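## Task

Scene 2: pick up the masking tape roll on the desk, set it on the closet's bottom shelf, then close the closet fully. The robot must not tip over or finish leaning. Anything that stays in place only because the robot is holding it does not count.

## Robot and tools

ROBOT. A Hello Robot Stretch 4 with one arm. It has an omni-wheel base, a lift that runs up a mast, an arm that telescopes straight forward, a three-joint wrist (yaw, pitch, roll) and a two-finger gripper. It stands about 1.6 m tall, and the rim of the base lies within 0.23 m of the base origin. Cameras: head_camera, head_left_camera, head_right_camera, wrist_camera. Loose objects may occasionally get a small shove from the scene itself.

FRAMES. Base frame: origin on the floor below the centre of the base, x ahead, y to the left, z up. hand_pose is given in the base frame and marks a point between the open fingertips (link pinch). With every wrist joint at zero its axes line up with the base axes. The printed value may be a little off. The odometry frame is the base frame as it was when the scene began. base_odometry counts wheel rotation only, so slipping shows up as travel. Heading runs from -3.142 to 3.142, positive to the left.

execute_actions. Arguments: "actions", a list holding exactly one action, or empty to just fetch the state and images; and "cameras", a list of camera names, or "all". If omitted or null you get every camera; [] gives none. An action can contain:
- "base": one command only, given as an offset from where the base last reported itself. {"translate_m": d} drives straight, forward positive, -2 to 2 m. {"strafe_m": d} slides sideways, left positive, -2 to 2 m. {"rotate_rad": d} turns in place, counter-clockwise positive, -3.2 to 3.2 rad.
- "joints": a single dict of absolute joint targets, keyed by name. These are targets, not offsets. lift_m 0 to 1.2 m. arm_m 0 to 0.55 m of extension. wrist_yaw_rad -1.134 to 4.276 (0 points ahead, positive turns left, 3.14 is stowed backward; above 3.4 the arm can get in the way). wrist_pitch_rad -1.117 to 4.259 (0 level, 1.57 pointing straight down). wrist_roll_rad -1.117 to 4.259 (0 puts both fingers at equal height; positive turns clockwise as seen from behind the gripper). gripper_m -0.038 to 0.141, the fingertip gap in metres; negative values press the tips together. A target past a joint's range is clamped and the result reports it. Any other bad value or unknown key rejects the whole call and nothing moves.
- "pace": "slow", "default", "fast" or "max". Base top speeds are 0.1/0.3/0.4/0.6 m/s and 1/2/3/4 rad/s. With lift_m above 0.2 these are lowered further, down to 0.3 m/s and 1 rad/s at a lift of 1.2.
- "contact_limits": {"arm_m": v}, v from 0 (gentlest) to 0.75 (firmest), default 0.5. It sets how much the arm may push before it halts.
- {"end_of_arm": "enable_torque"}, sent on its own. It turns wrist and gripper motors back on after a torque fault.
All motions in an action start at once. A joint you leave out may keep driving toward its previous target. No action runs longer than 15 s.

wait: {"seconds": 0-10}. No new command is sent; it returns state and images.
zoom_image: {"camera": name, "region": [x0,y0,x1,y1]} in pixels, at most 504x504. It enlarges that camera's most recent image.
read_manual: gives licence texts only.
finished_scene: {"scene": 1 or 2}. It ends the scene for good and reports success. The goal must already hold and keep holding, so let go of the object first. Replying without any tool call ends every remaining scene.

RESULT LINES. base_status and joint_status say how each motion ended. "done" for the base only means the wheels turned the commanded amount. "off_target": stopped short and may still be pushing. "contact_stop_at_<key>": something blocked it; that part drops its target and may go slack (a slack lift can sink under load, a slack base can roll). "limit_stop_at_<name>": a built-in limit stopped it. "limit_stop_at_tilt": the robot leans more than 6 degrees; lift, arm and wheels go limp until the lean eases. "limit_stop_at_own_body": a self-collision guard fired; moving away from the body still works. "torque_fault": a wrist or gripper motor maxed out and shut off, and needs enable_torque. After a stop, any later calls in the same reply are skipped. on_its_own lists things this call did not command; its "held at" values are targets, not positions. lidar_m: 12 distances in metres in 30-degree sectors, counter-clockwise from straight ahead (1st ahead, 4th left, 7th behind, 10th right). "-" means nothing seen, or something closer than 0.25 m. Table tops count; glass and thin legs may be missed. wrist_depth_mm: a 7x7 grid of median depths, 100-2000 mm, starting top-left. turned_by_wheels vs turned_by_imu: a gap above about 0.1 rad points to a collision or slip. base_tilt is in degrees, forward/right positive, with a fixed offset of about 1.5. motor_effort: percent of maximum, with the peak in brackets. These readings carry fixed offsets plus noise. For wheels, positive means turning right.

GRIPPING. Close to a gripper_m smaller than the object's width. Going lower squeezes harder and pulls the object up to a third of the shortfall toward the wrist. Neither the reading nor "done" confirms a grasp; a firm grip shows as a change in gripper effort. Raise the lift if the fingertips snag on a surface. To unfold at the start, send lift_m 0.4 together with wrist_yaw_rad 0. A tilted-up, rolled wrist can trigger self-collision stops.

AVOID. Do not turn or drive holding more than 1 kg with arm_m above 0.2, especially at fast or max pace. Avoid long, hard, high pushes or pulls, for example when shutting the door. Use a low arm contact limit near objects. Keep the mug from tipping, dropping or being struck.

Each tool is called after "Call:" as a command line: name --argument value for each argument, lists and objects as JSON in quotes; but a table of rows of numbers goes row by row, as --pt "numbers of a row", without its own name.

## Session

Call:
execute_actions --actions '[]'

Scene clock: 0.00 s.
base_odometry: x=+0.000 y=+0.000 heading=+0.000 (m, m, rad; odometry frame)
turned_by_wheels: +0.000 (rad since the last result)
turned_by_imu: +0.000 (rad since the last result)
base_tilt: forward=+0.2 right=-0.3 (deg)
lidar_m: 1.84 2.14 2.26 2.56 2.49 2.53 1.08 1.05 1.10 1.25 1.20 1.31
base_status: not commanded
joint_positions: lift_m=+0.276 arm_m=-0.003 wrist_yaw_rad=+3.086 wrist_pitch_rad=-0.012 wrist_roll_rad=+0.016 gripper_m=+0.057
joint_status: not commanded
motor_effort: lift_m=+20 arm_m=+0 wrist_yaw_rad=+0 wrist_pitch_rad=-7 wrist_roll_rad=-1 gripper_m=-2 wheel_0=+0 wheel_1=-1 wheel_2=+0 (%)
hand_pose: x=-0.1149 y=+0.1032 z=+0.4576 quat_wxyz=(+0.028, +0.006, +0.008, +1.000) (m; base frame)
wrist_depth_mm: - 140 - - - - - / - 122 187 - - - - / 108 139 195 - - - - / 140 153 - - - - - / 1756 1863 - - - - - / 1464 1499 201 1576 193 1661 1756 / 1025 976 1138 - 1118 1042 1182
pictures: head_camera, head_left_camera, head_right_camera, wrist_camera
Images, in order (width x height): head_camera 420x560, head_left_camera 420x672, head_right_camera 420x672, wrist_camera 616x392.

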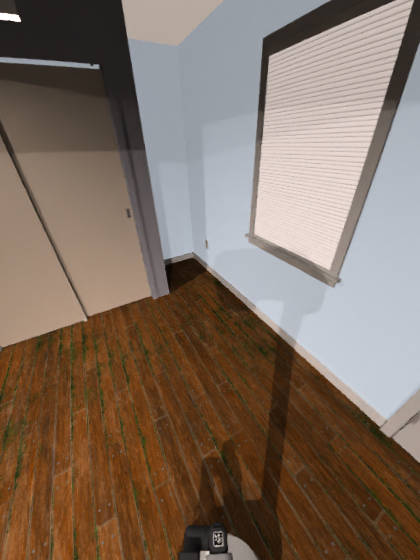

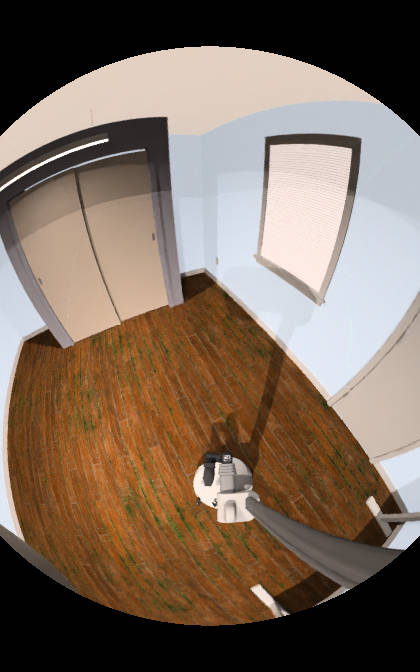

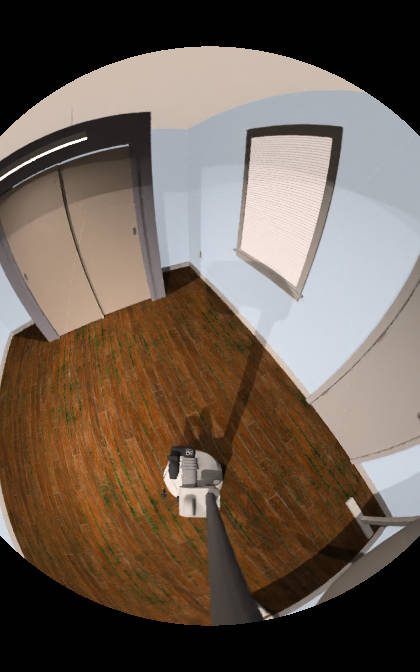

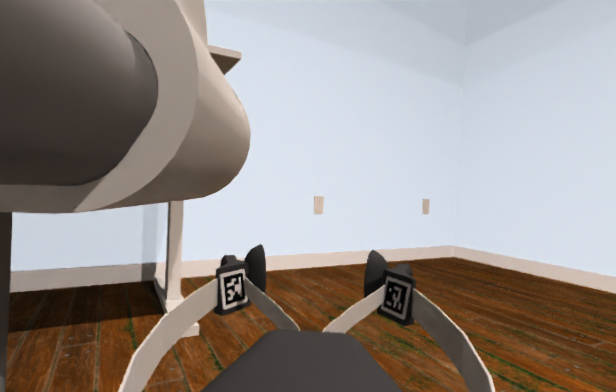

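Call:
execute_actions --actions '[{"base":{"rotate_rad":0.6},"joints":{"lift_m":0.875,"wrist_yaw_rad":0.5,"gripper_m":0.04}}]'

Scene clock: 3.37 s.
base_odometry: x=+0.000 y=+0.000 heading=+0.600 (m, m, rad; odometry frame)
turned_by_wheels: +0.600 (rad since the last result)
turned_by_imu: +0.608 (rad since the last result)
base_tilt: forward=+0.2 right=-0.4 (deg)
lidar_m: 2.16 2.34 2.50 2.46 2.36 1.05 1.03 1.16 1.23 1.20 1.36 2.05
base_status: done
joint_positions: lift_m=+0.875 arm_m=-0.003 wrist_yaw_rad=+0.500 wrist_pitch_rad=-0.012 wrist_roll_rad=+0.016 gripper_m=+0.040
joint_status: all done
motor_effort: lift_m=+22(23) arm_m=-1(0) wrist_yaw_rad=-1(8) wrist_pitch_rad=-7(7) wrist_roll_rad=-1(0) gripper_m=-5(0) wheel_0=-2(8) wheel_1=-2(5) wheel_2=-2(8) (%)
hand_pose: x=+0.4633 y=+0.0617 z=+1.0564 quat_wxyz=(+0.969, +0.009, -0.004, +0.248) (m; base frame)
wrist_depth_mm: - - - - - 1808 1618 / - - - - - 1808 1576 / - - - - - 1808 1618 / - - - - - 1863 1618 / - - - - 1983 1808 1618 / - - 193 - 192 1808 1618 / - - - - - 1756 1618
pictures: head_camera, head_left_camera, head_right_camera, wrist_camera
Images, in order (width x height): head_camera 420x560, head_left_camera 420x672, head_right_camera 420x672, wrist_camera 616x392.

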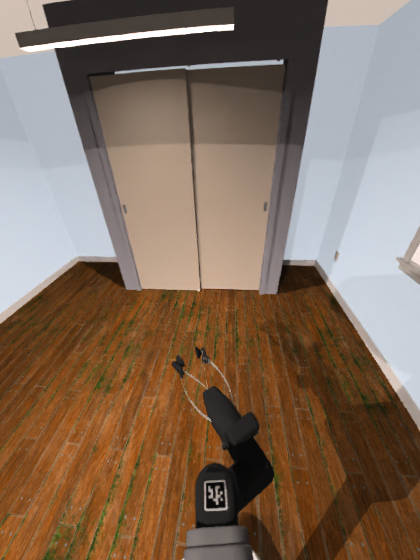

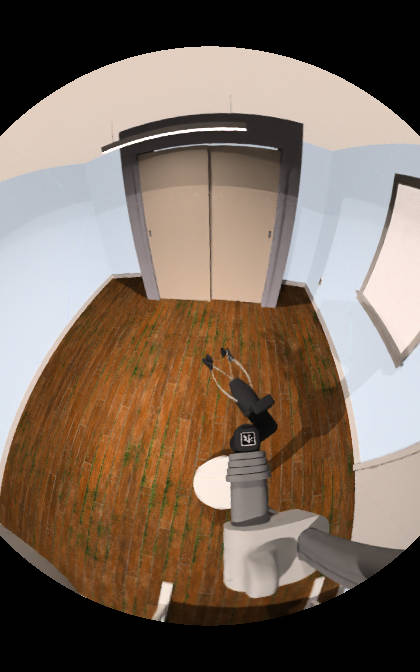

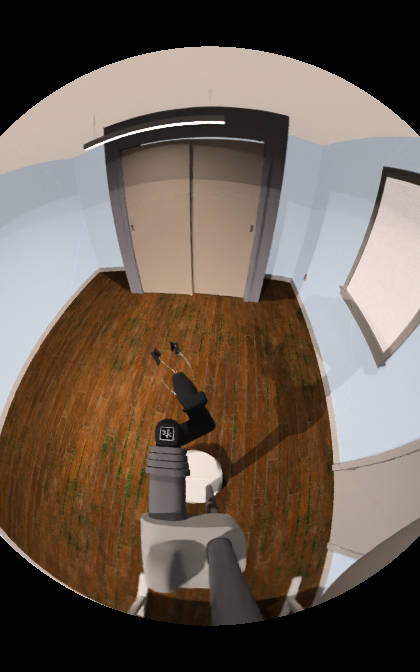

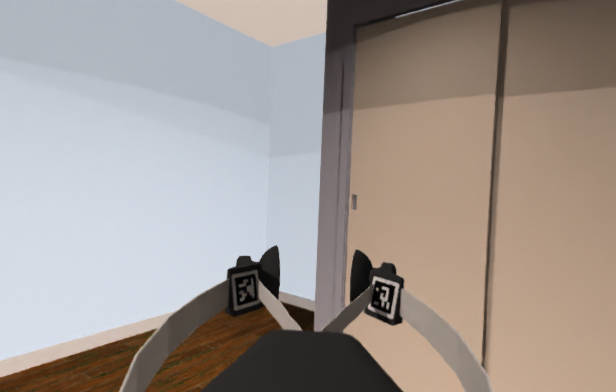

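Call:
execute_actions --actions '[{"base":{"translate_m":1.45},"pace":"fast"}]' --cameras '[]'

Call:
execute_actions --actions '[{"base":{"strafe_m":-0.45},"pace":"fast"}]' --cameras '["wrist_camera","head_camera"]'

Scene clock: 8.63 s.
base_odometry: x=+1.197 y=+0.818 heading=+0.600 (m, m, rad; odometry frame)
turned_by_wheels: +0.000 (rad since the last result)
turned_by_imu: -0.001 (rad since the last result)
base_tilt: forward=+0.3 right=-0.3 (deg)
lidar_m: 0.73 0.77 1.18 2.28 2.49 3.33 3.30 1.84 1.42 1.38 0.85 0.75
base_status: done
joint_positions: lift_m=+0.875 arm_m=-0.003 wrist_yaw_rad=+0.500 wrist_pitch_rad=-0.012 wrist_roll_rad=+0.016 gripper_m=+0.040
joint_status: not commanded
motor_effort: lift_m=+22(22) arm_m=+0(0) wrist_yaw_rad=-1(2) wrist_pitch_rad=-7(7) wrist_roll_rad=-1(1) gripper_m=-7(4) wheel_0=+1(7) wheel_1=+1(7) wheel_2=-2(11) (%)
hand_pose: x=+0.4633 y=+0.0616 z=+1.0565 quat_wxyz=(+0.969, +0.009, -0.004, +0.247) (m; base frame)
wrist_depth_mm: 1983 917 715 580 508 466 418 / 1983 917 715 580 504 466 415 / 1983 931 715 585 508 469 415 / 1983 931 707 580 504 469 418 / 1983 917 715 574 508 469 415 / - 917 193 564 192 462 415 / - 904 732 - 504 452 415
pictures: none
No camera images: the call's "cameras" was empty. Leave "cameras" out to get every camera's image.

Scene clock: 11.10 s.
base_odometry: x=+1.451 y=+0.447 heading=+0.599 (m, m, rad; odometry frame)
turned_by_wheels: +0.000 (rad since the last result)
turned_by_imu: -0.001 (rad since the last result)
base_tilt: forward=+0.3 right=-0.3 (deg)
lidar_m: 0.68 0.78 1.08 2.73 2.99 3.39 2.65 1.24 0.96 0.95 1.05 0.61
base_status: done
joint_positions: lift_m=+0.875 arm_m=-0.003 wrist_yaw_rad=+0.500 wrist_pitch_rad=-0.012 wrist_roll_rad=+0.016 gripper_m=+0.040
joint_status: not commanded
motor_effort: lift_m=+22(22) arm_m=-1(0) wrist_yaw_rad=-1(1) wrist_pitch_rad=-7(7) wrist_roll_rad=-1(1) gripper_m=-3(4) wheel_0=-2(10) wheel_1=-1(11) wheel_2=+0(0) (%)
hand_pose: x=+0.4633 y=+0.0616 z=+1.0565 quat_wxyz=(+0.969, +0.009, -0.004, +0.247) (m; base frame)
wrist_depth_mm: 1118 788 691 564 477 410 368 / 1098 788 691 569 480 413 370 / 1098 798 691 564 477 413 368 / 1118 798 691 564 477 410 368 / 1078 798 691 549 455 415 368 / 1098 798 193 549 192 413 370 / 1098 798 707 - 469 399 368
pictures: head_camera, wrist_camera
Images, in order (width x height): head_camera 420x560, wrist_camera 616x392.

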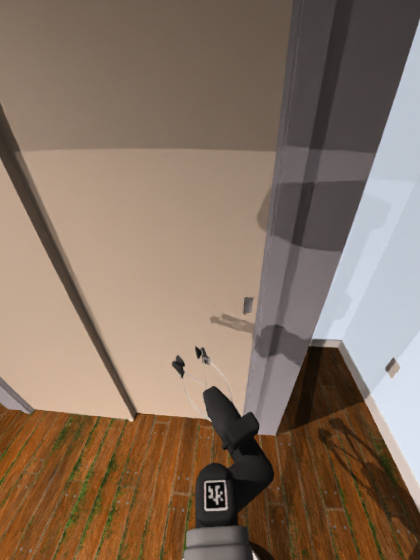

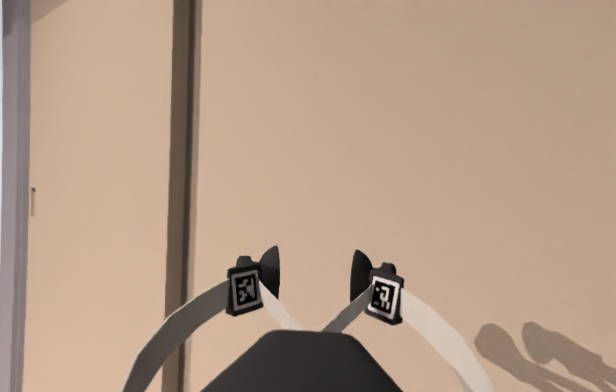

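Call:
execute_actions --actions '[{"base":{"strafe_m":-0.16},"joints":{"arm_m":0.06}}]' --cameras '["wrist_camera","head_camera"]'

Scene clock: 12.93 s.
base_odometry: x=+1.541 y=+0.315 heading=+0.599 (m, m, rad; odometry frame)
turned_by_wheels: +0.000 (rad since the last result)
turned_by_imu: +0.000 (rad since the last result)
base_tilt: forward=+0.5 right=-0.3 (deg)
lidar_m: 0.58 0.71 1.03 2.88 3.13 2.65 2.24 1.03 0.81 0.77 0.89 0.62
base_status: done
joint_positions: lift_m=+0.875 arm_m=+0.059 wrist_yaw_rad=+0.500 wrist_pitch_rad=-0.012 wrist_roll_rad=+0.016 gripper_m=+0.040
joint_status: all done
motor_effort: lift_m=+22(21) arm_m=+6(7) wrist_yaw_rad=+0(0) wrist_pitch_rad=-7(7) wrist_roll_rad=-1(1) gripper_m=-4(5) wheel_0=+1(9) wheel_1=-2(11) wheel_2=-1(1) (%)
hand_pose: x=+0.5249 y=+0.0616 z=+1.0565 quat_wxyz=(+0.969, +0.009, -0.004, +0.247) (m; base frame)
wrist_depth_mm: 866 723 569 455 389 338 239 / 878 723 564 459 389 338 240 / 878 732 564 459 389 338 243 / 891 723 564 459 389 281 243 / 878 723 564 449 370 266 243 / 878 732 193 449 192 267 244 / 878 732 585 - 382 256 244
pictures: head_camera, wrist_camera
Images, in order (width x height): head_camera 420x560, wrist_camera 616x392.

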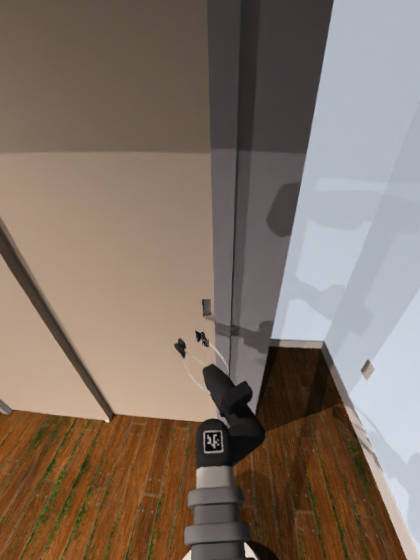

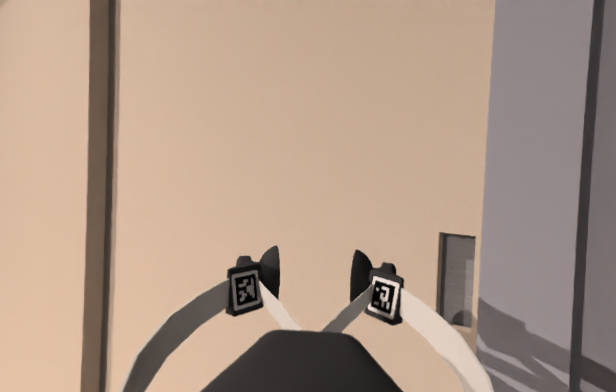

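Call:
execute_actions --actions '[{"base":{"strafe_m":-0.02},"joints":{"lift_m":0.835,"arm_m":0.13}}]' --cameras '["wrist_camera"]'

Call:
execute_actions --actions '[{"joints":{"arm_m":0.25},"contact_limits":{"arm_m":0.1},"pace":"slow"}]' --cameras '["wrist_camera","head_camera"]'

Scene clock: 14.20 s.
base_odometry: x=+1.552 y=+0.298 heading=+0.599 (m, m, rad; odometry frame)
turned_by_wheels: +0.000 (rad since the last result)
turned_by_imu: +0.000 (rad since the last result)
base_tilt: forward=+0.3 right=-0.4 (deg)
lidar_m: 0.59 0.71 1.04 2.92 3.17 2.69 2.16 0.99 0.78 0.75 0.87 0.60
base_status: done
joint_positions: lift_m=+0.835 arm_m=+0.129 wrist_yaw_rad=+0.500 wrist_pitch_rad=-0.012 wrist_roll_rad=+0.016 gripper_m=+0.040
joint_status: all done
motor_effort: lift_m=+18(19) arm_m=+6(4) wrist_yaw_rad=+1(1) wrist_pitch_rad=-7(7) wrist_roll_rad=-1(2) gripper_m=-5(5) wheel_0=-1(9) wheel_1=-1(8) wheel_2=+0(0) (%)
hand_pose: x=+0.5948 y=+0.0616 z=+1.0168 quat_wxyz=(+0.969, +0.009, -0.004, +0.247) (m; base frame)
wrist_depth_mm: 715 580 455 370 312 200 186 / 723 580 452 368 312 200 186 / 715 585 455 370 312 199 187 / 715 580 449 370 317 200 188 / 723 585 452 359 312 200 189 / 715 580 193 359 191 199 190 / 715 585 466 - 306 193 190
pictures: wrist_camera
Images, in order (width x height): wrist_camera 616x392.

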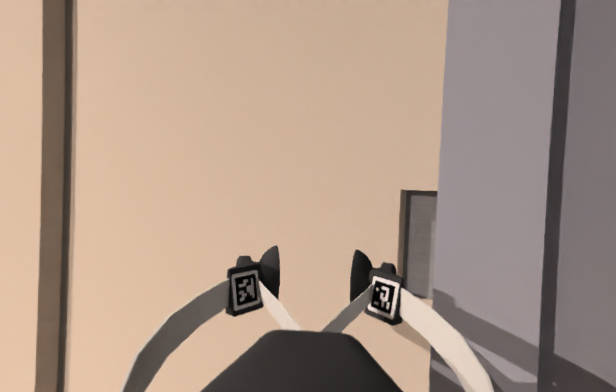

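Scene clock: 16.23 s.
base_odometry: x=+1.552 y=+0.298 heading=+0.600 (m, m, rad; odometry frame)
turned_by_wheels: +0.001 (rad since the last result)
turned_by_imu: +0.001 (rad since the last result)
base_tilt: forward=+0.2 right=-0.3 (deg)
lidar_m: 0.58 0.71 1.06 2.92 3.19 2.68 2.19 1.00 0.77 0.74 0.87 0.59
base_status: not commanded
joint_positions: lift_m=+0.835 arm_m=+0.217 wrist_yaw_rad=+0.508 wrist_pitch_rad=-0.012 wrist_roll_rad=+0.016 gripper_m=+0.040
joint_status: arm_m contact_stop (moved +0.088 of +0.121)
on_its_own: arm_m is slack since a contact_stop (your +0.250 is given up); wrist_yaw_rad is at rest, and its effort (-23) is outside its rest range (-13 to +13)
motor_effort: lift_m=+18(18) arm_m=+0(13) wrist_yaw_rad=-23(25) wrist_pitch_rad=-6(7) wrist_roll_rad=-1(1) gripper_m=-5(2) wheel_0=+8(8) wheel_1=+4(5) wheel_2=-5(6) (%)
contact_limits: arm_m 0.1
hand_pose: x=+0.6820 y=+0.0639 z=+1.0168 quat_wxyz=(+0.968, +0.009, -0.004, +0.251) (m; base frame)
wrist_depth_mm: 591 421 325 264 222 120 111 / 603 421 324 264 222 120 111 / 603 424 325 263 222 120 111 / 603 421 325 263 229 120 111 / 591 421 325 256 232 120 111 / 597 424 193 211 153 120 111 / 591 418 336 - 132 118 111
pictures: head_camera, wrist_camera
Images, in order (width x height): head_camera 420x560, wrist_camera 616x392.

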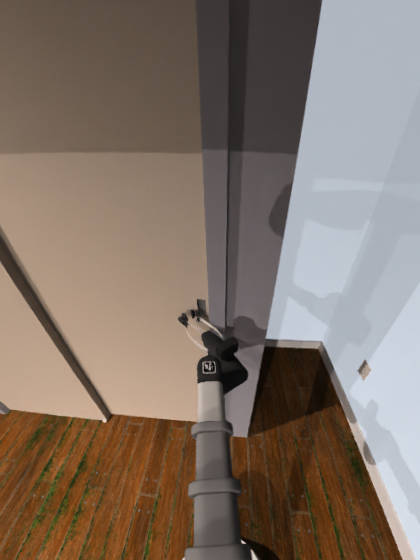

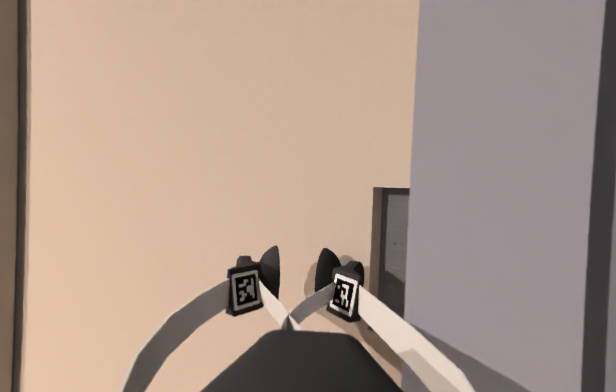

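Call:
execute_actions --actions '[{"base":{"strafe_m":0.05},"joints":{"arm_m":0.215},"pace":"slow"}]' --cameras '["wrist_camera"]'

Scene clock: 17.97 s.
base_odometry: x=+1.524 y=+0.339 heading=+0.600 (m, m, rad; odometry frame)
turned_by_wheels: +0.000 (rad since the last result)
turned_by_imu: +0.001 (rad since the last result)
base_tilt: forward=+0.2 right=-0.2 (deg)
lidar_m: 0.56 0.71 1.07 2.85 3.13 2.97 2.34 1.04 0.84 0.79 0.90 0.63
base_status: done
joint_positions: lift_m=+0.835 arm_m=+0.215 wrist_yaw_rad=+0.500 wrist_pitch_rad=-0.012 wrist_roll_rad=+0.016 gripper_m=+0.040
joint_status: all done
motor_effort: lift_m=+18(18) arm_m=+0(0) wrist_yaw_rad=-1(23) wrist_pitch_rad=-7(6) wrist_roll_rad=-1(1) gripper_m=-3(4) wheel_0=-2(6) wheel_1=+4(14) wheel_2=-3(3) (%)
hand_pose: x=+0.6809 y=+0.0617 z=+1.0168 quat_wxyz=(+0.969, +0.009, -0.004, +0.248) (m; base frame)
wrist_depth_mm: 591 424 332 272 229 200 182 / 591 427 332 272 230 199 182 / 597 427 332 273 229 199 128 / 597 424 334 272 229 207 156 / 597 430 334 265 224 211 156 / 591 427 193 258 190 211 156 / 591 427 343 - 224 193 129
pictures: wrist_camera
Images, in order (width x height): wrist_camera 616x392.

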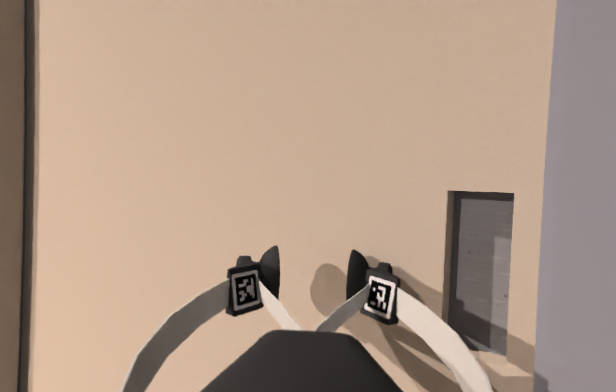

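Call:
execute_actions --actions '[{"joints":{"arm_m":0.26},"pace":"slow"}]' --cameras '[]'

Call:
execute_actions --actions '[{"base":{"strafe_m":0.08},"pace":"slow"}]' --cameras '["wrist_camera"]'

Scene clock: 19.77 s.
base_odometry: x=+1.523 y=+0.339 heading=+0.600 (m, m, rad; odometry frame)
turned_by_wheels: +0.001 (rad since the last result)
turned_by_imu: +0.005 (rad since the last result)
base_tilt: forward=+0.2 right=-0.3 (deg)
lidar_m: 0.60 0.75 1.07 2.87 3.12 2.68 2.30 1.05 0.85 0.80 0.93 0.61
base_status: not commanded
joint_positions: lift_m=+0.835 arm_m=+0.257 wrist_yaw_rad=+0.515 wrist_pitch_rad=-0.012 wrist_roll_rad=+0.016 gripper_m=+0.040
joint_status: all done
on_its_own: wrist_yaw_rad is at rest, and its effort (-44) is outside its rest range (-13 to +13)
motor_effort: lift_m=+18(18) arm_m=+15(18) wrist_yaw_rad=-44(44) wrist_pitch_rad=-7(6) wrist_roll_rad=-1(2) gripper_m=+0(4) wheel_0=+8(8) wheel_1=+7(7) wheel_2=-7(7) (%)
hand_pose: x=+0.7223 y=+0.0661 z=+1.0168 quat_wxyz=(+0.967, +0.009, -0.004, +0.255) (m; base frame)
wrist_depth_mm: 530 368 281 226 189 163 154 / 530 368 281 226 189 163 169 / 530 368 281 227 189 163 351 / 530 368 281 226 189 169 413 / 530 368 281 214 189 175 418 / 530 368 188 182 185 175 627 / 530 336 291 - 138 171 469
pictures: none
No camera images: the call's "cameras" was empty. Leave "cameras" out to get every camera's image.

Scene clock: 21.70 s.
base_odometry: x=+1.478 y=+0.405 heading=+0.601 (m, m, rad; odometry frame)
turned_by_wheels: +0.000 (rad since the last result)
turned_by_imu: +0.002 (rad since the last result)
base_tilt: forward=+0.4 right=-0.3 (deg)
lidar_m: 0.61 0.75 1.07 2.79 3.04 2.92 2.46 1.19 0.92 0.87 1.01 0.62
base_status: done
joint_positions: lift_m=+0.835 arm_m=+0.258 wrist_yaw_rad=+0.506 wrist_pitch_rad=-0.011 wrist_roll_rad=+0.016 gripper_m=+0.040
joint_status: not commanded
on_its_own: wrist_yaw_rad is at rest, and its effort (-17) is outside its rest range (-13 to +13)
motor_effort: lift_m=+18(18) arm_m=+11(15) wrist_yaw_rad=-17(44) wrist_pitch_rad=-8(9) wrist_roll_rad=-1(1) gripper_m=+2(2) wheel_0=+1(8) wheel_1=+8(15) wheel_2=-5(10) (%)
hand_pose: x=+0.7237 y=+0.0633 z=+1.0167 quat_wxyz=(+0.968, +0.009, -0.004, +0.250) (m; base frame)
wrist_depth_mm: 517 377 291 236 199 172 157 / 517 377 291 236 198 172 158 / 521 377 291 236 200 172 160 / 525 377 291 236 198 179 159 / 525 379 293 224 199 182 159 / 530 379 187 184 187 182 160 / 530 379 301 - 190 177 160
pictures: wrist_camera
Images, in order (width x height): wrist_camera 616x392.

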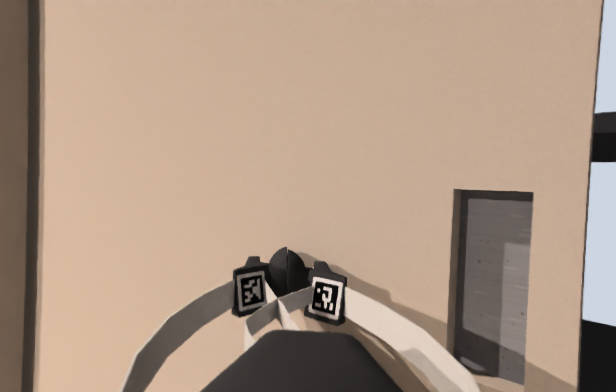

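Door is cracked open. Continue a bit more by friction, then use the pocket.

Call:
execute_actions --actions '[{"base":{"strafe_m":0.3},"pace":"slow"}]' --cameras '["wrist_camera","head_camera"]'

Scene clock: 25.90 s.
base_odometry: x=+1.309 y=+0.652 heading=+0.600 (m, m, rad; odometry frame)
turned_by_wheels: +0.000 (rad since the last result)
turned_by_imu: +0.002 (rad since the last result)
base_tilt: forward=+0.2 right=-0.3 (deg)
lidar_m: 0.69 0.78 1.15 2.50 2.73 3.34 3.33 1.58 1.20 1.18 0.84 0.73
base_status: done
joint_positions: lift_m=+0.835 arm_m=+0.259 wrist_yaw_rad=+0.500 wrist_pitch_rad=-0.011 wrist_roll_rad=+0.016 gripper_m=+0.040
joint_status: not commanded
motor_effort: lift_m=+19(18) arm_m=+6(11) wrist_yaw_rad=-1(17) wrist_pitch_rad=-8(8) wrist_roll_rad=-2(1) gripper_m=-3(6) wheel_0=-3(5) wheel_1=+5(10) wheel_2=-3(5) (%)
hand_pose: x=+0.7248 y=+0.0617 z=+1.0167 quat_wxyz=(+0.969, +0.009, -0.004, +0.248) (m; base frame)
wrist_depth_mm: 496 373 345 281 238 206 186 / 496 379 345 282 236 206 186 / 500 379 345 281 236 206 186 / 496 382 345 281 237 205 186 / 500 387 345 273 227 205 186 / 496 377 193 273 192 205 186 / 496 375 357 - 232 198 186
pictures: head_camera, wrist_camera
Images, in order (width x height): head_camera 420x560, wrist_camera 616x392.

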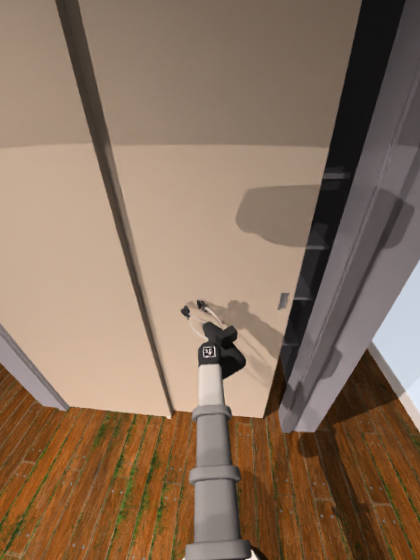

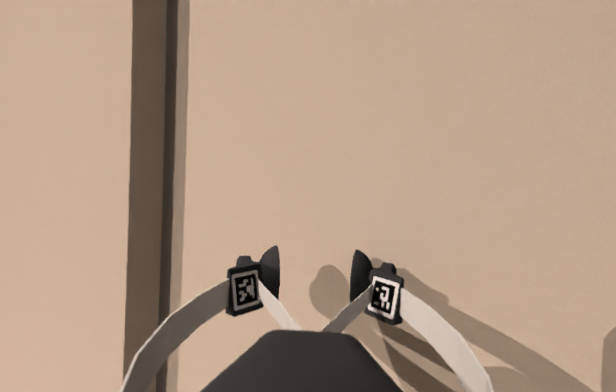

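Call:
execute_actions --actions '[{"joints":{"arm_m":0.1}}]' --cameras '[]'

Call:
execute_actions --actions '[{"base":{"rotate_rad":-0.12}}]' --cameras '[]'

Call:
execute_actions --actions '[{"base":{"strafe_m":-0.2}}]' --cameras '["wrist_camera","head_camera"]'

Scene clock: 27.60 s.
base_odometry: x=+1.309 y=+0.652 heading=+0.600 (m, m, rad; odometry frame)
turned_by_wheels: +0.000 (rad since the last result)
turned_by_imu: +0.000 (rad since the last result)
base_tilt: forward=+0.2 right=-0.3 (deg)
lidar_m: 0.71 0.77 1.15 2.48 2.70 3.35 3.32 1.57 1.22 1.19 0.86 0.73
base_status: not commanded
joint_positions: lift_m=+0.835 arm_m=+0.101 wrist_yaw_rad=+0.500 wrist_pitch_rad=-0.012 wrist_roll_rad=+0.016 gripper_m=+0.040
joint_status: all done
motor_effort: lift_m=+18(17) arm_m=-6(5) wrist_yaw_rad=-1(1) wrist_pitch_rad=-7(8) wrist_roll_rad=-1(1) gripper_m=-5(3) wheel_0=-3(3) wheel_1=+4(4) wheel_2=-3(3) (%)
hand_pose: x=+0.5671 y=+0.0616 z=+1.0167 quat_wxyz=(+0.969, +0.009, -0.004, +0.247) (m; base frame)
wrist_depth_mm: 931 668 521 484 410 351 314 / 931 668 517 484 404 351 314 / 946 683 525 484 404 351 315 / 960 676 535 480 407 351 315 / 946 683 539 469 389 353 315 / 946 668 193 469 193 351 314 / 931 676 535 - 397 340 314
pictures: none
No camera images: the call's "cameras" was empty. Leave "cameras" out to get every camera's image.

Scene clock: 28.37 s.
base_odometry: x=+1.309 y=+0.652 heading=+0.481 (m, m, rad; odometry frame)
turned_by_wheels: -0.120 (rad since the last result)
turned_by_imu: -0.121 (rad since the last result)
base_tilt: forward=+0.3 right=-0.4 (deg)
lidar_m: 0.71 0.76 1.00 2.49 2.62 3.46 3.35 1.77 1.23 1.17 1.29 0.74
base_status: done
joint_positions: lift_m=+0.835 arm_m=+0.101 wrist_yaw_rad=+0.500 wrist_pitch_rad=-0.012 wrist_roll_rad=+0.016 gripper_m=+0.040
joint_status: not commanded
motor_effort: lift_m=+18(18) arm_m=-6(6) wrist_yaw_rad=+0(2) wrist_pitch_rad=-8(8) wrist_roll_rad=-1(1) gripper_m=-4(4) wheel_0=+2(7) wheel_1=+1(9) wheel_2=+3(9) (%)
hand_pose: x=+0.5671 y=+0.0616 z=+1.0167 quat_wxyz=(+0.969, +0.009, -0.004, +0.247) (m; base frame)
wrist_depth_mm: 676 554 517 449 389 345 315 / 683 544 517 449 389 347 315 / 683 549 525 445 392 345 317 / 676 549 521 445 389 347 319 / 683 554 521 439 377 347 317 / 683 549 193 439 191 345 315 / 691 549 535 - 384 338 317
pictures: none
No camera images: the call's "cameras" was empty. Leave "cameras" out to get every camera's image.

Scene clock: 30.30 s.
base_odometry: x=+1.401 y=+0.475 heading=+0.481 (m, m, rad; odometry frame)
turned_by_wheels: +0.000 (rad since the last result)
turned_by_imu: +0.000 (rad since the last result)
base_tilt: forward=+0.3 right=-0.4 (deg)
lidar_m: 0.70 0.76 1.00 2.69 2.80 3.42 3.35 1.47 1.04 1.00 1.07 0.68
base_status: done
joint_positions: lift_m=+0.835 arm_m=+0.101 wrist_yaw_rad=+0.500 wrist_pitch_rad=-0.012 wrist_roll_rad=+0.016 gripper_m=+0.040
joint_status: not commanded
motor_effort: lift_m=+18(18) arm_m=-6(6) wrist_yaw_rad=+0(0) wrist_pitch_rad=-8(8) wrist_roll_rad=-1(1) gripper_m=-3(4) wheel_0=-1(9) wheel_1=-1(11) wheel_2=+0(3) (%)
hand_pose: x=+0.5671 y=+0.0616 z=+1.0167 quat_wxyz=(+0.969, +0.009, -0.004, +0.247) (m; base frame)
wrist_depth_mm: 676 603 512 439 387 345 831 / 668 615 517 442 387 345 878 / 668 621 517 442 387 343 842 / 676 615 517 445 387 349 866 / 683 621 521 433 375 362 866 / 676 615 193 433 192 351 759 / 676 621 530 - 379 340 591
pictures: head_camera, wrist_camera
Images, in order (width x height): head_camera 420x560, wrist_camera 616x392.

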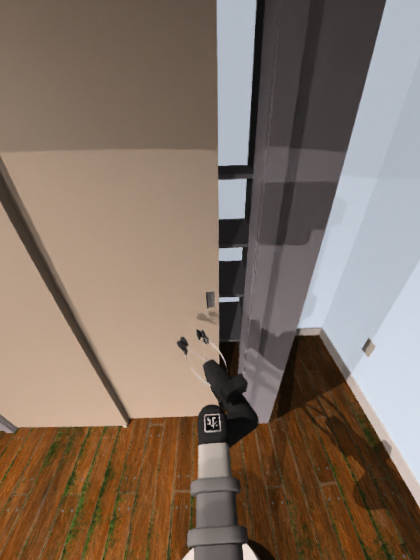

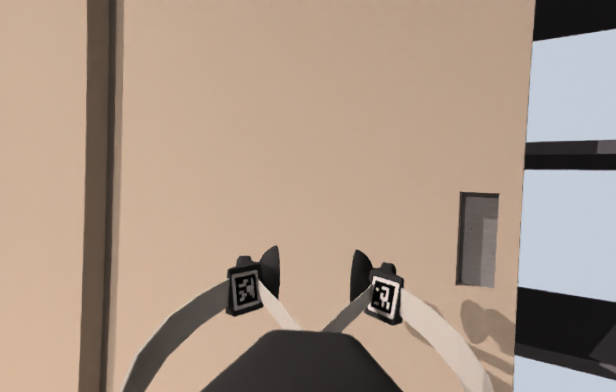

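Square now. Need px 197: shift right 0.045.

Call:
execute_actions --actions '[{"base":{"strafe_m":-0.045},"joints":{"arm_m":0.16}}]' --cameras '["wrist_camera"]'

Call:
execute_actions --actions '[{"joints":{"arm_m":0.3},"contact_limits":{"arm_m":0.1},"pace":"slow"}]' --cameras '["wrist_camera","head_camera"]'

Scene clock: 31.47 s.
base_odometry: x=+1.422 y=+0.435 heading=+0.481 (m, m, rad; odometry frame)
turned_by_wheels: +0.000 (rad since the last result)
turned_by_imu: +0.000 (rad since the last result)
base_tilt: forward=+0.2 right=-0.3 (deg)
lidar_m: 0.66 0.74 1.00 2.72 2.85 3.46 2.99 1.42 0.99 0.90 1.03 0.67
base_status: done
joint_positions: lift_m=+0.835 arm_m=+0.159 wrist_yaw_rad=+0.500 wrist_pitch_rad=-0.012 wrist_roll_rad=+0.016 gripper_m=+0.040
joint_status: all done
motor_effort: lift_m=+18(18) arm_m=+6(8) wrist_yaw_rad=+0(0) wrist_pitch_rad=-7(8) wrist_roll_rad=-1(1) gripper_m=-4(3) wheel_0=-1(10) wheel_1=-2(10) wheel_2=+0(0) (%)
hand_pose: x=+0.6249 y=+0.0615 z=+1.0167 quat_wxyz=(+0.969, +0.009, -0.004, +0.247) (m; base frame)
wrist_depth_mm: 591 525 439 375 329 732 798 / 597 525 439 375 329 891 831 / 591 525 439 375 329 539 676 / 603 525 436 379 336 878 820 / 603 530 436 370 332 891 820 / 609 530 193 370 192 668 768 / 615 530 452 - 325 530 539
pictures: wrist_camera
Images, in order (width x height): wrist_camera 616x392.

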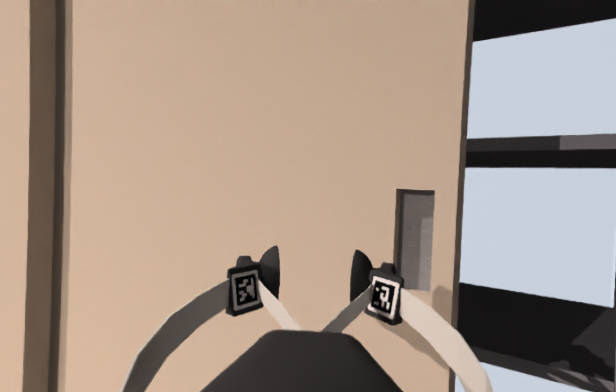

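Scene clock: 33.80 s.
base_odometry: x=+1.422 y=+0.435 heading=+0.480 (m, m, rad; odometry frame)
turned_by_wheels: +0.000 (rad since the last result)
turned_by_imu: +0.001 (rad since the last result)
base_tilt: forward=+0.1 right=-0.3 (deg)
lidar_m: 0.64 0.76 0.98 2.73 2.83 3.45 2.95 1.42 0.99 0.91 1.02 0.67
base_status: not commanded
joint_positions: lift_m=+0.835 arm_m=+0.279 wrist_yaw_rad=+0.504 wrist_pitch_rad=-0.012 wrist_roll_rad=+0.016 gripper_m=+0.040
joint_status: arm_m contact_stop (moved +0.120 of +0.141)
on_its_own: arm_m is slack since a contact_stop (your +0.300 is given up)
motor_effort: lift_m=+18(18) arm_m=+0(13) wrist_yaw_rad=-12(25) wrist_pitch_rad=-6(7) wrist_roll_rad=-1(1) gripper_m=-2(5) wheel_0=+0(2) wheel_1=+0(2) wheel_2=-3(9) (%)
contact_limits: arm_m 0.1
hand_pose: x=+0.7451 y=+0.0628 z=+1.0168 quat_wxyz=(+0.968, +0.009, -0.004, +0.249) (m; base frame)
wrist_depth_mm: 413 332 276 235 214 778 715 / 413 330 277 237 216 798 723 / 415 332 277 236 218 544 504 / 415 332 277 242 225 798 723 / 415 334 277 238 232 798 723 / 415 334 193 211 187 732 707 / 415 332 285 - 220 466 504
pictures: head_camera, wrist_camera
Images, in order (width x height): head_camera 420x560, wrist_camera 616x392.

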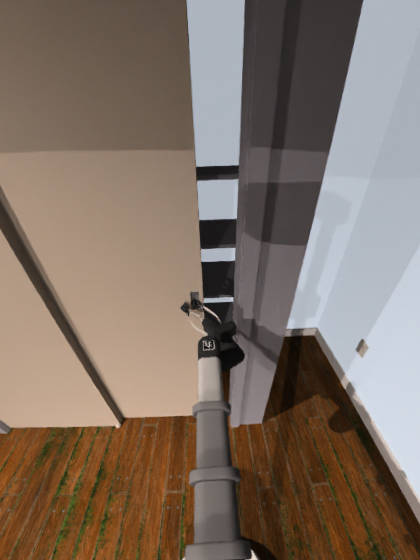

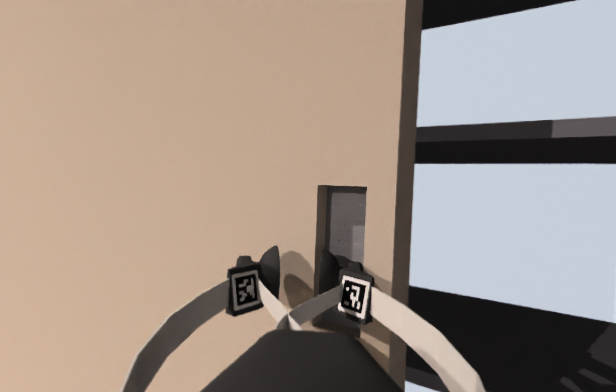

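Call:
execute_actions --actions '[{"base":{"strafe_m":0.5},"joints":{"arm_m":0.275},"pace":"slow"}]' --cameras '["wrist_camera","head_camera"]'

Scene clock: 40.00 s.
base_odometry: x=+1.191 y=+0.878 heading=+0.480 (m, m, rad; odometry frame)
turned_by_wheels: +0.000 (rad since the last result)
turned_by_imu: +0.003 (rad since the last result)
base_tilt: forward=+0.3 right=-0.2 (deg)
lidar_m: 0.71 0.71 1.00 2.22 2.34 3.23 3.35 2.09 1.51 1.44 0.97 0.90
base_status: done
joint_positions: lift_m=+0.835 arm_m=+0.275 wrist_yaw_rad=+0.500 wrist_pitch_rad=-0.012 wrist_roll_rad=+0.016 gripper_m=+0.040
joint_status: all done
motor_effort: lift_m=+18(18) arm_m=+0(5) wrist_yaw_rad=-2(27) wrist_pitch_rad=-7(7) wrist_roll_rad=-1(1) gripper_m=-4(2) wheel_0=-2(11) wheel_1=+2(8) wheel_2=-2(9) (%)
hand_pose: x=+0.7410 y=+0.0617 z=+1.0168 quat_wxyz=(+0.969, +0.009, -0.004, +0.248) (m; base frame)
wrist_depth_mm: 334 268 236 248 216 778 741 / 334 270 236 248 217 798 732 / 336 270 238 249 217 535 512 / 334 271 241 250 222 820 732 / 338 270 237 244 221 809 732 / 336 271 193 239 191 732 715 / 334 271 237 - 219 466 512
pictures: head_camera, wrist_camera
Images, in order (width x height): head_camera 420x560, wrist_camera 616x392.

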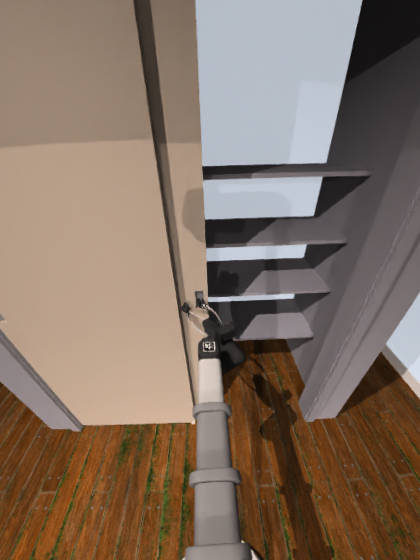

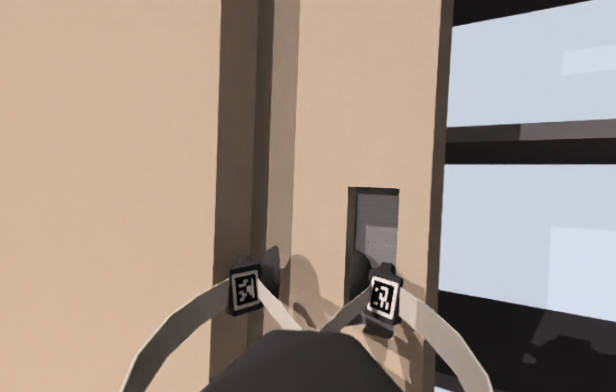

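Call:
execute_actions --actions '[{"base":{"strafe_m":-0.015},"joints":{"arm_m":0.0}}]' --cameras '[]'

Call:
execute_actions --actions '[{"base":{"translate_m":-0.5},"joints":{"lift_m":0.3,"wrist_yaw_rad":0,"gripper_m":0.12,"wrist_pitch_rad":0.2},"pace":"fast"}]' --cameras '["wrist_camera","head_camera"]'

Call:
execute_actions --actions '[{"base":{"rotate_rad":3.1},"joints":{"lift_m":0.7,"wrist_pitch_rad":0},"pace":"fast"}]' --cameras '["wrist_camera","head_camera"]'

Scene clock: 42.10 s.
base_odometry: x=+1.198 y=+0.865 heading=+0.480 (m, m, rad; odometry frame)
turned_by_wheels: +0.000 (rad since the last result)
turned_by_imu: +0.001 (rad since the last result)
base_tilt: forward=+0.2 right=-0.3 (deg)
lidar_m: 0.70 0.72 0.99 2.24 2.35 3.25 3.40 2.01 1.51 1.44 0.96 0.87
base_status: done
joint_positions: lift_m=+0.835 arm_m=+0.001 wrist_yaw_rad=+0.500 wrist_pitch_rad=-0.012 wrist_roll_rad=+0.016 gripper_m=+0.040
joint_status: all done
motor_effort: lift_m=+17(18) arm_m=-6(7) wrist_yaw_rad=+0(7) wrist_pitch_rad=-7(7) wrist_roll_rad=-1(2) gripper_m=-3(4) wheel_0=+1(8) wheel_1=-1(6) wheel_2=+0(3) (%)
hand_pose: x=+0.4671 y=+0.0616 z=+1.0167 quat_wxyz=(+0.969, +0.009, -0.004, +0.247) (m; base frame)
wrist_depth_mm: 854 715 597 517 480 723 820 / 866 715 597 517 484 1008 976 / 866 723 597 512 488 683 931 / 866 723 603 517 488 1042 960 / 878 723 603 504 484 1042 960 / 866 723 193 508 192 741 768 / 854 723 615 - 488 1008 976
pictures: none
No camera images: the call's "cameras" was empty. Leave "cameras" out to get every camera's image.

Scene clock: 44.80 s.
base_odometry: x=+0.754 y=+0.634 heading=+0.480 (m, m, rad; odometry frame)
turned_by_wheels: +0.000 (rad since the last result)
turned_by_imu: +0.001 (rad since the last result)
base_tilt: forward=+0.4 right=-0.3 (deg)
lidar_m: 1.21 1.23 2.34 2.25 2.36 2.93 2.34 2.06 1.49 1.42 1.50 1.30
base_status: done
joint_positions: lift_m=+0.300 arm_m=+0.001 wrist_yaw_rad=+0.000 wrist_pitch_rad=+0.202 wrist_roll_rad=+0.016 gripper_m=+0.120
joint_status: all done
motor_effort: lift_m=+18(19) arm_m=-6(6) wrist_yaw_rad=-1(6) wrist_pitch_rad=-6(8) wrist_roll_rad=-1(1) gripper_m=-1(6) wheel_0=-1(7) wheel_1=-2(8) wheel_2=-1(12) (%)
hand_pose: x=+0.4546 y=-0.0874 z=+0.4205 quat_wxyz=(+0.995, +0.008, +0.101, -0.001) (m; base frame)
wrist_depth_mm: 931 931 931 1308 1499 1281 866 / 976 946 946 1661 1618 1397 891 / 1008 1008 991 1708 1708 1308 917 / 1042 1025 1025 1756 1708 1397 960 / 1098 1078 1078 1255 1366 1042 991 / 931 904 866 976 891 904 1008 / 750 750 788 - 778 788 798
pictures: head_camera, wrist_camera
Images, in order (width x height): head_camera 420x560, wrist_camera 616x392.

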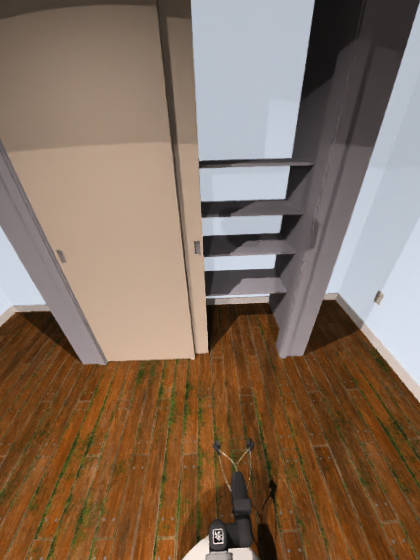

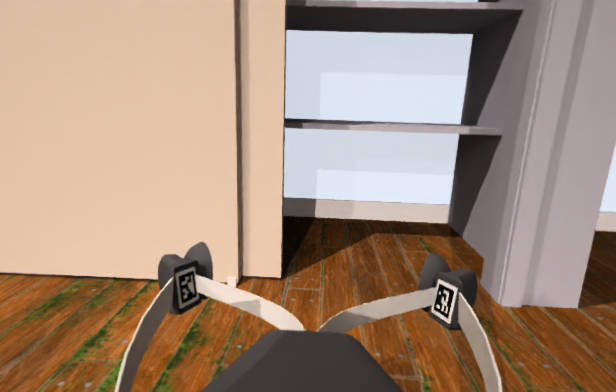

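Scene clock: 47.10 s.
base_odometry: x=+0.754 y=+0.634 heading=-2.703 (m, m, rad; odometry frame)
turned_by_wheels: +3.100 (rad since the last result)
turned_by_imu: +3.139 (rad since the last result)
base_tilt: forward=+0.1 right=-0.4 (deg)
lidar_m: 1.99 2.08 1.48 1.41 1.48 1.28 1.19 1.25 2.40 2.27 2.33 2.96
base_status: done
joint_positions: lift_m=+0.700 arm_m=+0.001 wrist_yaw_rad=+0.000 wrist_pitch_rad=+0.003 wrist_roll_rad=+0.016 gripper_m=+0.120
joint_status: all done
motor_effort: lift_m=+21(24) arm_m=-6(6) wrist_yaw_rad=-2(1) wrist_pitch_rad=-7(10) wrist_roll_rad=-1(1) gripper_m=-2(2) wheel_0=+0(11) wheel_1=+1(9) wheel_2=+0(13) (%)
hand_pose: x=+0.4605 y=-0.0873 z=+0.8773 quat_wxyz=(+1.000, +0.008, +0.001, +0.000) (m; base frame)
wrist_depth_mm: - - - - - - - / - - - - - - - / - - - - - - - / - - - - - - - / - - - - - - - / - - - - - - - / 1808 1863 1983 - 1983 1983 -
pictures: head_camera, wrist_camera
Images, in order (width x height): head_camera 420x560, wrist_camera 616x392.

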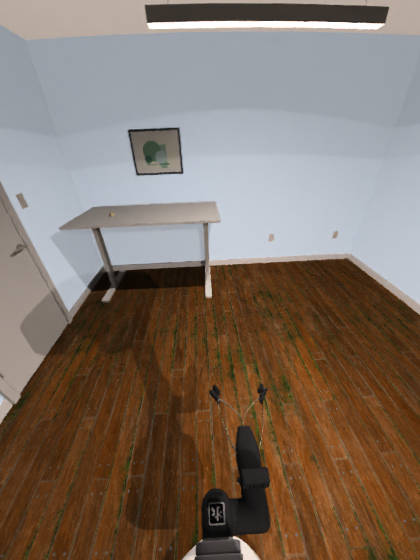

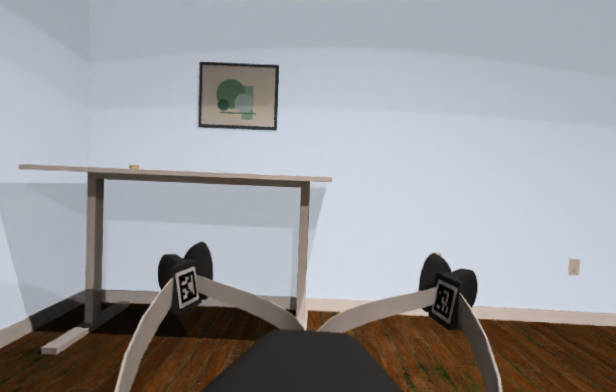

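Call:
execute_actions --actions '[{"base":{"strafe_m":0.95},"joints":{"lift_m":1.0},"pace":"fast"}]' --cameras '[]'

Call:
execute_actions --actions '[{"base":{"translate_m":0.9},"pace":"fast"}]' --cameras '["wrist_camera","head_camera"]'

Scene clock: 50.80 s.
base_odometry: x=+1.158 y=-0.226 heading=-2.703 (m, m, rad; odometry frame)
turned_by_wheels: +0.000 (rad since the last result)
turned_by_imu: +0.004 (rad since the last result)
base_tilt: forward=+0.3 right=-0.3 (deg)
lidar_m: 1.98 0.74 0.49 0.46 0.49 0.69 1.18 1.20 1.71 3.21 3.34 2.10
base_status: done
joint_positions: lift_m=+1.000 arm_m=+0.001 wrist_yaw_rad=+0.000 wrist_pitch_rad=+0.003 wrist_roll_rad=+0.016 gripper_m=+0.120
joint_status: all done
motor_effort: lift_m=+22(24) arm_m=-7(6) wrist_yaw_rad=+0(2) wrist_pitch_rad=-8(7) wrist_roll_rad=-1(1) gripper_m=-1(2) wheel_0=+0(14) wheel_1=-1(11) wheel_2=+0(1) (%)
hand_pose: x=+0.4605 y=-0.0874 z=+1.1773 quat_wxyz=(+1.000, +0.008, +0.001, +0.000) (m; base frame)
wrist_depth_mm: 831 1229 - - - - - / 842 1255 - - - - - / 831 1281 - - - - - / 854 1281 - - - - - / 866 1281 - - - - - / 866 1138 - - - - - / 878 1229 - - - - -
pictures: none
No camera images: the call's "cameras" was empty. Leave "cameras" out to get every camera's image.

Scene clock: 54.77 s.
base_odometry: x=+0.343 y=-0.608 heading=-2.703 (m, m, rad; odometry frame)
turned_by_wheels: +0.000 (rad since the last result)
turned_by_imu: +0.000 (rad since the last result)
base_tilt: forward=+0.3 right=-0.2 (deg)
lidar_m: 1.08 0.74 0.52 0.48 0.56 0.76 2.01 2.35 3.36 3.21 2.76 1.14
base_status: done
joint_positions: lift_m=+1.000 arm_m=+0.001 wrist_yaw_rad=+0.000 wrist_pitch_rad=+0.003 wrist_roll_rad=+0.016 gripper_m=+0.120
joint_status: not commanded
motor_effort: lift_m=+22(22) arm_m=-6(6) wrist_yaw_rad=-1(1) wrist_pitch_rad=-8(7) wrist_roll_rad=-1(1) gripper_m=-2(2) wheel_0=+2(7) wheel_1=+1(7) wheel_2=+2(10) (%)
hand_pose: x=+0.4605 y=-0.0874 z=+1.1773 quat_wxyz=(+1.000, +0.008, +0.001, +0.000) (m; base frame)
wrist_depth_mm: 878 1281 1756 1661 1661 1708 1661 / 878 1336 1756 1708 1708 1661 1708 / 891 1336 1708 1708 1661 1708 1708 / 904 1308 1756 1756 1708 1708 1661 / 904 1255 1366 1430 1537 1618 1756 / 917 1160 1255 904 917 976 1025 / 931 1281 1756 - 1756 1808 1756
pictures: head_camera, wrist_camera
Images, in order (width x height): head_camera 420x560, wrist_camera 616x392.

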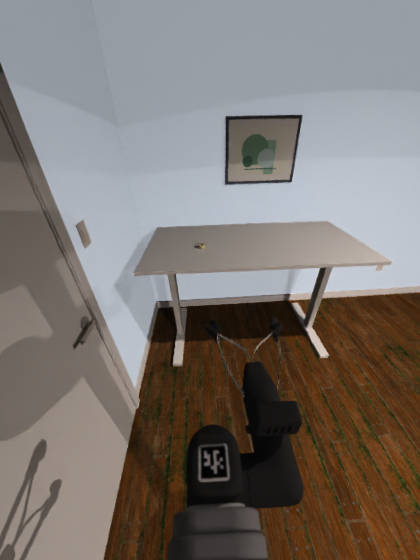

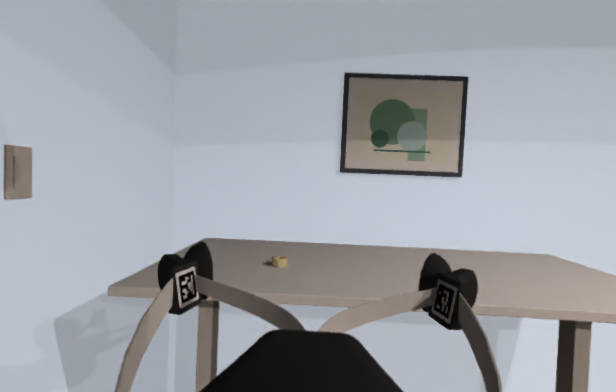

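Call:
execute_actions --actions '[{"base":{"strafe_m":0.15},"joints":{"gripper_m":0.14}}]' --cameras '[]'

Call:
execute_actions --actions '[{"base":{"translate_m":0.62},"joints":{"lift_m":0.9,"wrist_pitch_rad":0.4}}]' --cameras '["wrist_camera","head_camera"]'

Scene clock: 56.67 s.
base_odometry: x=+0.406 y=-0.744 heading=-2.703 (m, m, rad; odometry frame)
turned_by_wheels: +0.000 (rad since the last result)
turned_by_imu: +0.001 (rad since the last result)
base_tilt: forward=+0.3 right=-0.3 (deg)
lidar_m: 1.09 0.51 0.37 0.34 0.38 0.54 1.35 2.44 2.92 3.36 1.56 1.14
base_status: done
joint_positions: lift_m=+1.000 arm_m=+0.001 wrist_yaw_rad=+0.000 wrist_pitch_rad=+0.003 wrist_roll_rad=+0.016 gripper_m=+0.140
joint_status: all done
motor_effort: lift_m=+22(21) arm_m=-6(7) wrist_yaw_rad=+0(1) wrist_pitch_rad=-7(7) wrist_roll_rad=-1(1) gripper_m=+0(0) wheel_0=+1(9) wheel_1=+0(8) wheel_2=+1(1) (%)
hand_pose: x=+0.4605 y=-0.0874 z=+1.1773 quat_wxyz=(+1.000, +0.008, +0.001, +0.000) (m; base frame)
wrist_depth_mm: 634 976 1708 1708 1708 1708 1708 / 634 1008 1708 1756 1661 1661 1708 / 634 1008 1708 1708 1708 1708 1756 / 647 1008 1756 1756 1756 1708 1708 / 647 960 1430 1464 1537 1618 1708 / 654 917 1281 904 1008 210 1008 / 661 1078 1708 - 1756 1756 1756
pictures: none
No camera images: the call's "cameras" was empty. Leave "cameras" out to get every camera's image.

Scene clock: 60.20 s.
base_odometry: x=-0.155 y=-1.008 heading=-2.702 (m, m, rad; odometry frame)
turned_by_wheels: +0.000 (rad since the last result)
turned_by_imu: +0.000 (rad since the last result)
base_tilt: forward=+0.3 right=-0.3 (deg)
lidar_m: 0.46 0.51 0.34 0.32 0.36 0.51 1.43 2.99 3.50 3.35 0.71 0.49
base_status: done
joint_positions: lift_m=+0.900 arm_m=+0.001 wrist_yaw_rad=+0.000 wrist_pitch_rad=+0.402 wrist_roll_rad=+0.016 gripper_m=+0.140
joint_status: all done
motor_effort: lift_m=+18(19) arm_m=-6(6) wrist_yaw_rad=+0(1) wrist_pitch_rad=-6(7) wrist_roll_rad=-1(1) gripper_m=-2(1) wheel_0=+2(7) wheel_1=+2(7) wheel_2=-1(10) (%)
hand_pose: x=+0.4375 y=-0.0874 z=+0.9655 quat_wxyz=(+0.980, +0.008, +0.200, -0.002) (m; base frame)
wrist_depth_mm: 691 960 976 976 960 960 960 / 699 960 960 991 1008 1008 991 / 609 508 521 525 535 544 554 / 342 343 349 355 362 366 368 / 640 300 296 298 297 290 291 / 707 931 820 1336 1336 211 1336 / 723 1078 1308 - 1366 1308 1366
pictures: head_camera, wrist_camera
Images, in order (width x height): head_camera 420x560, wrist_camera 616x392.

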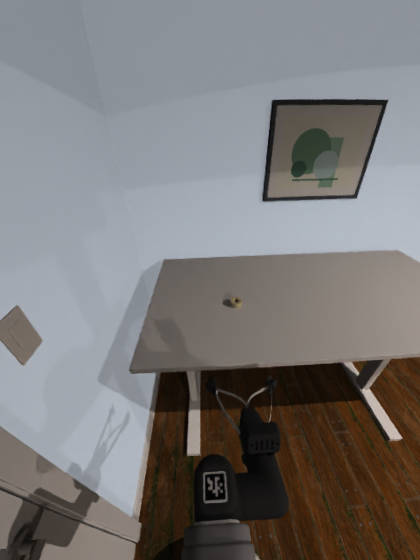

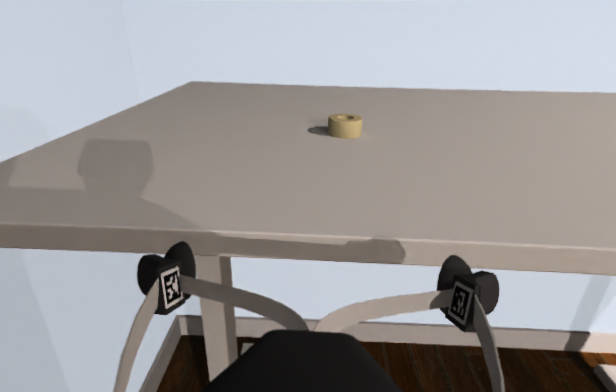

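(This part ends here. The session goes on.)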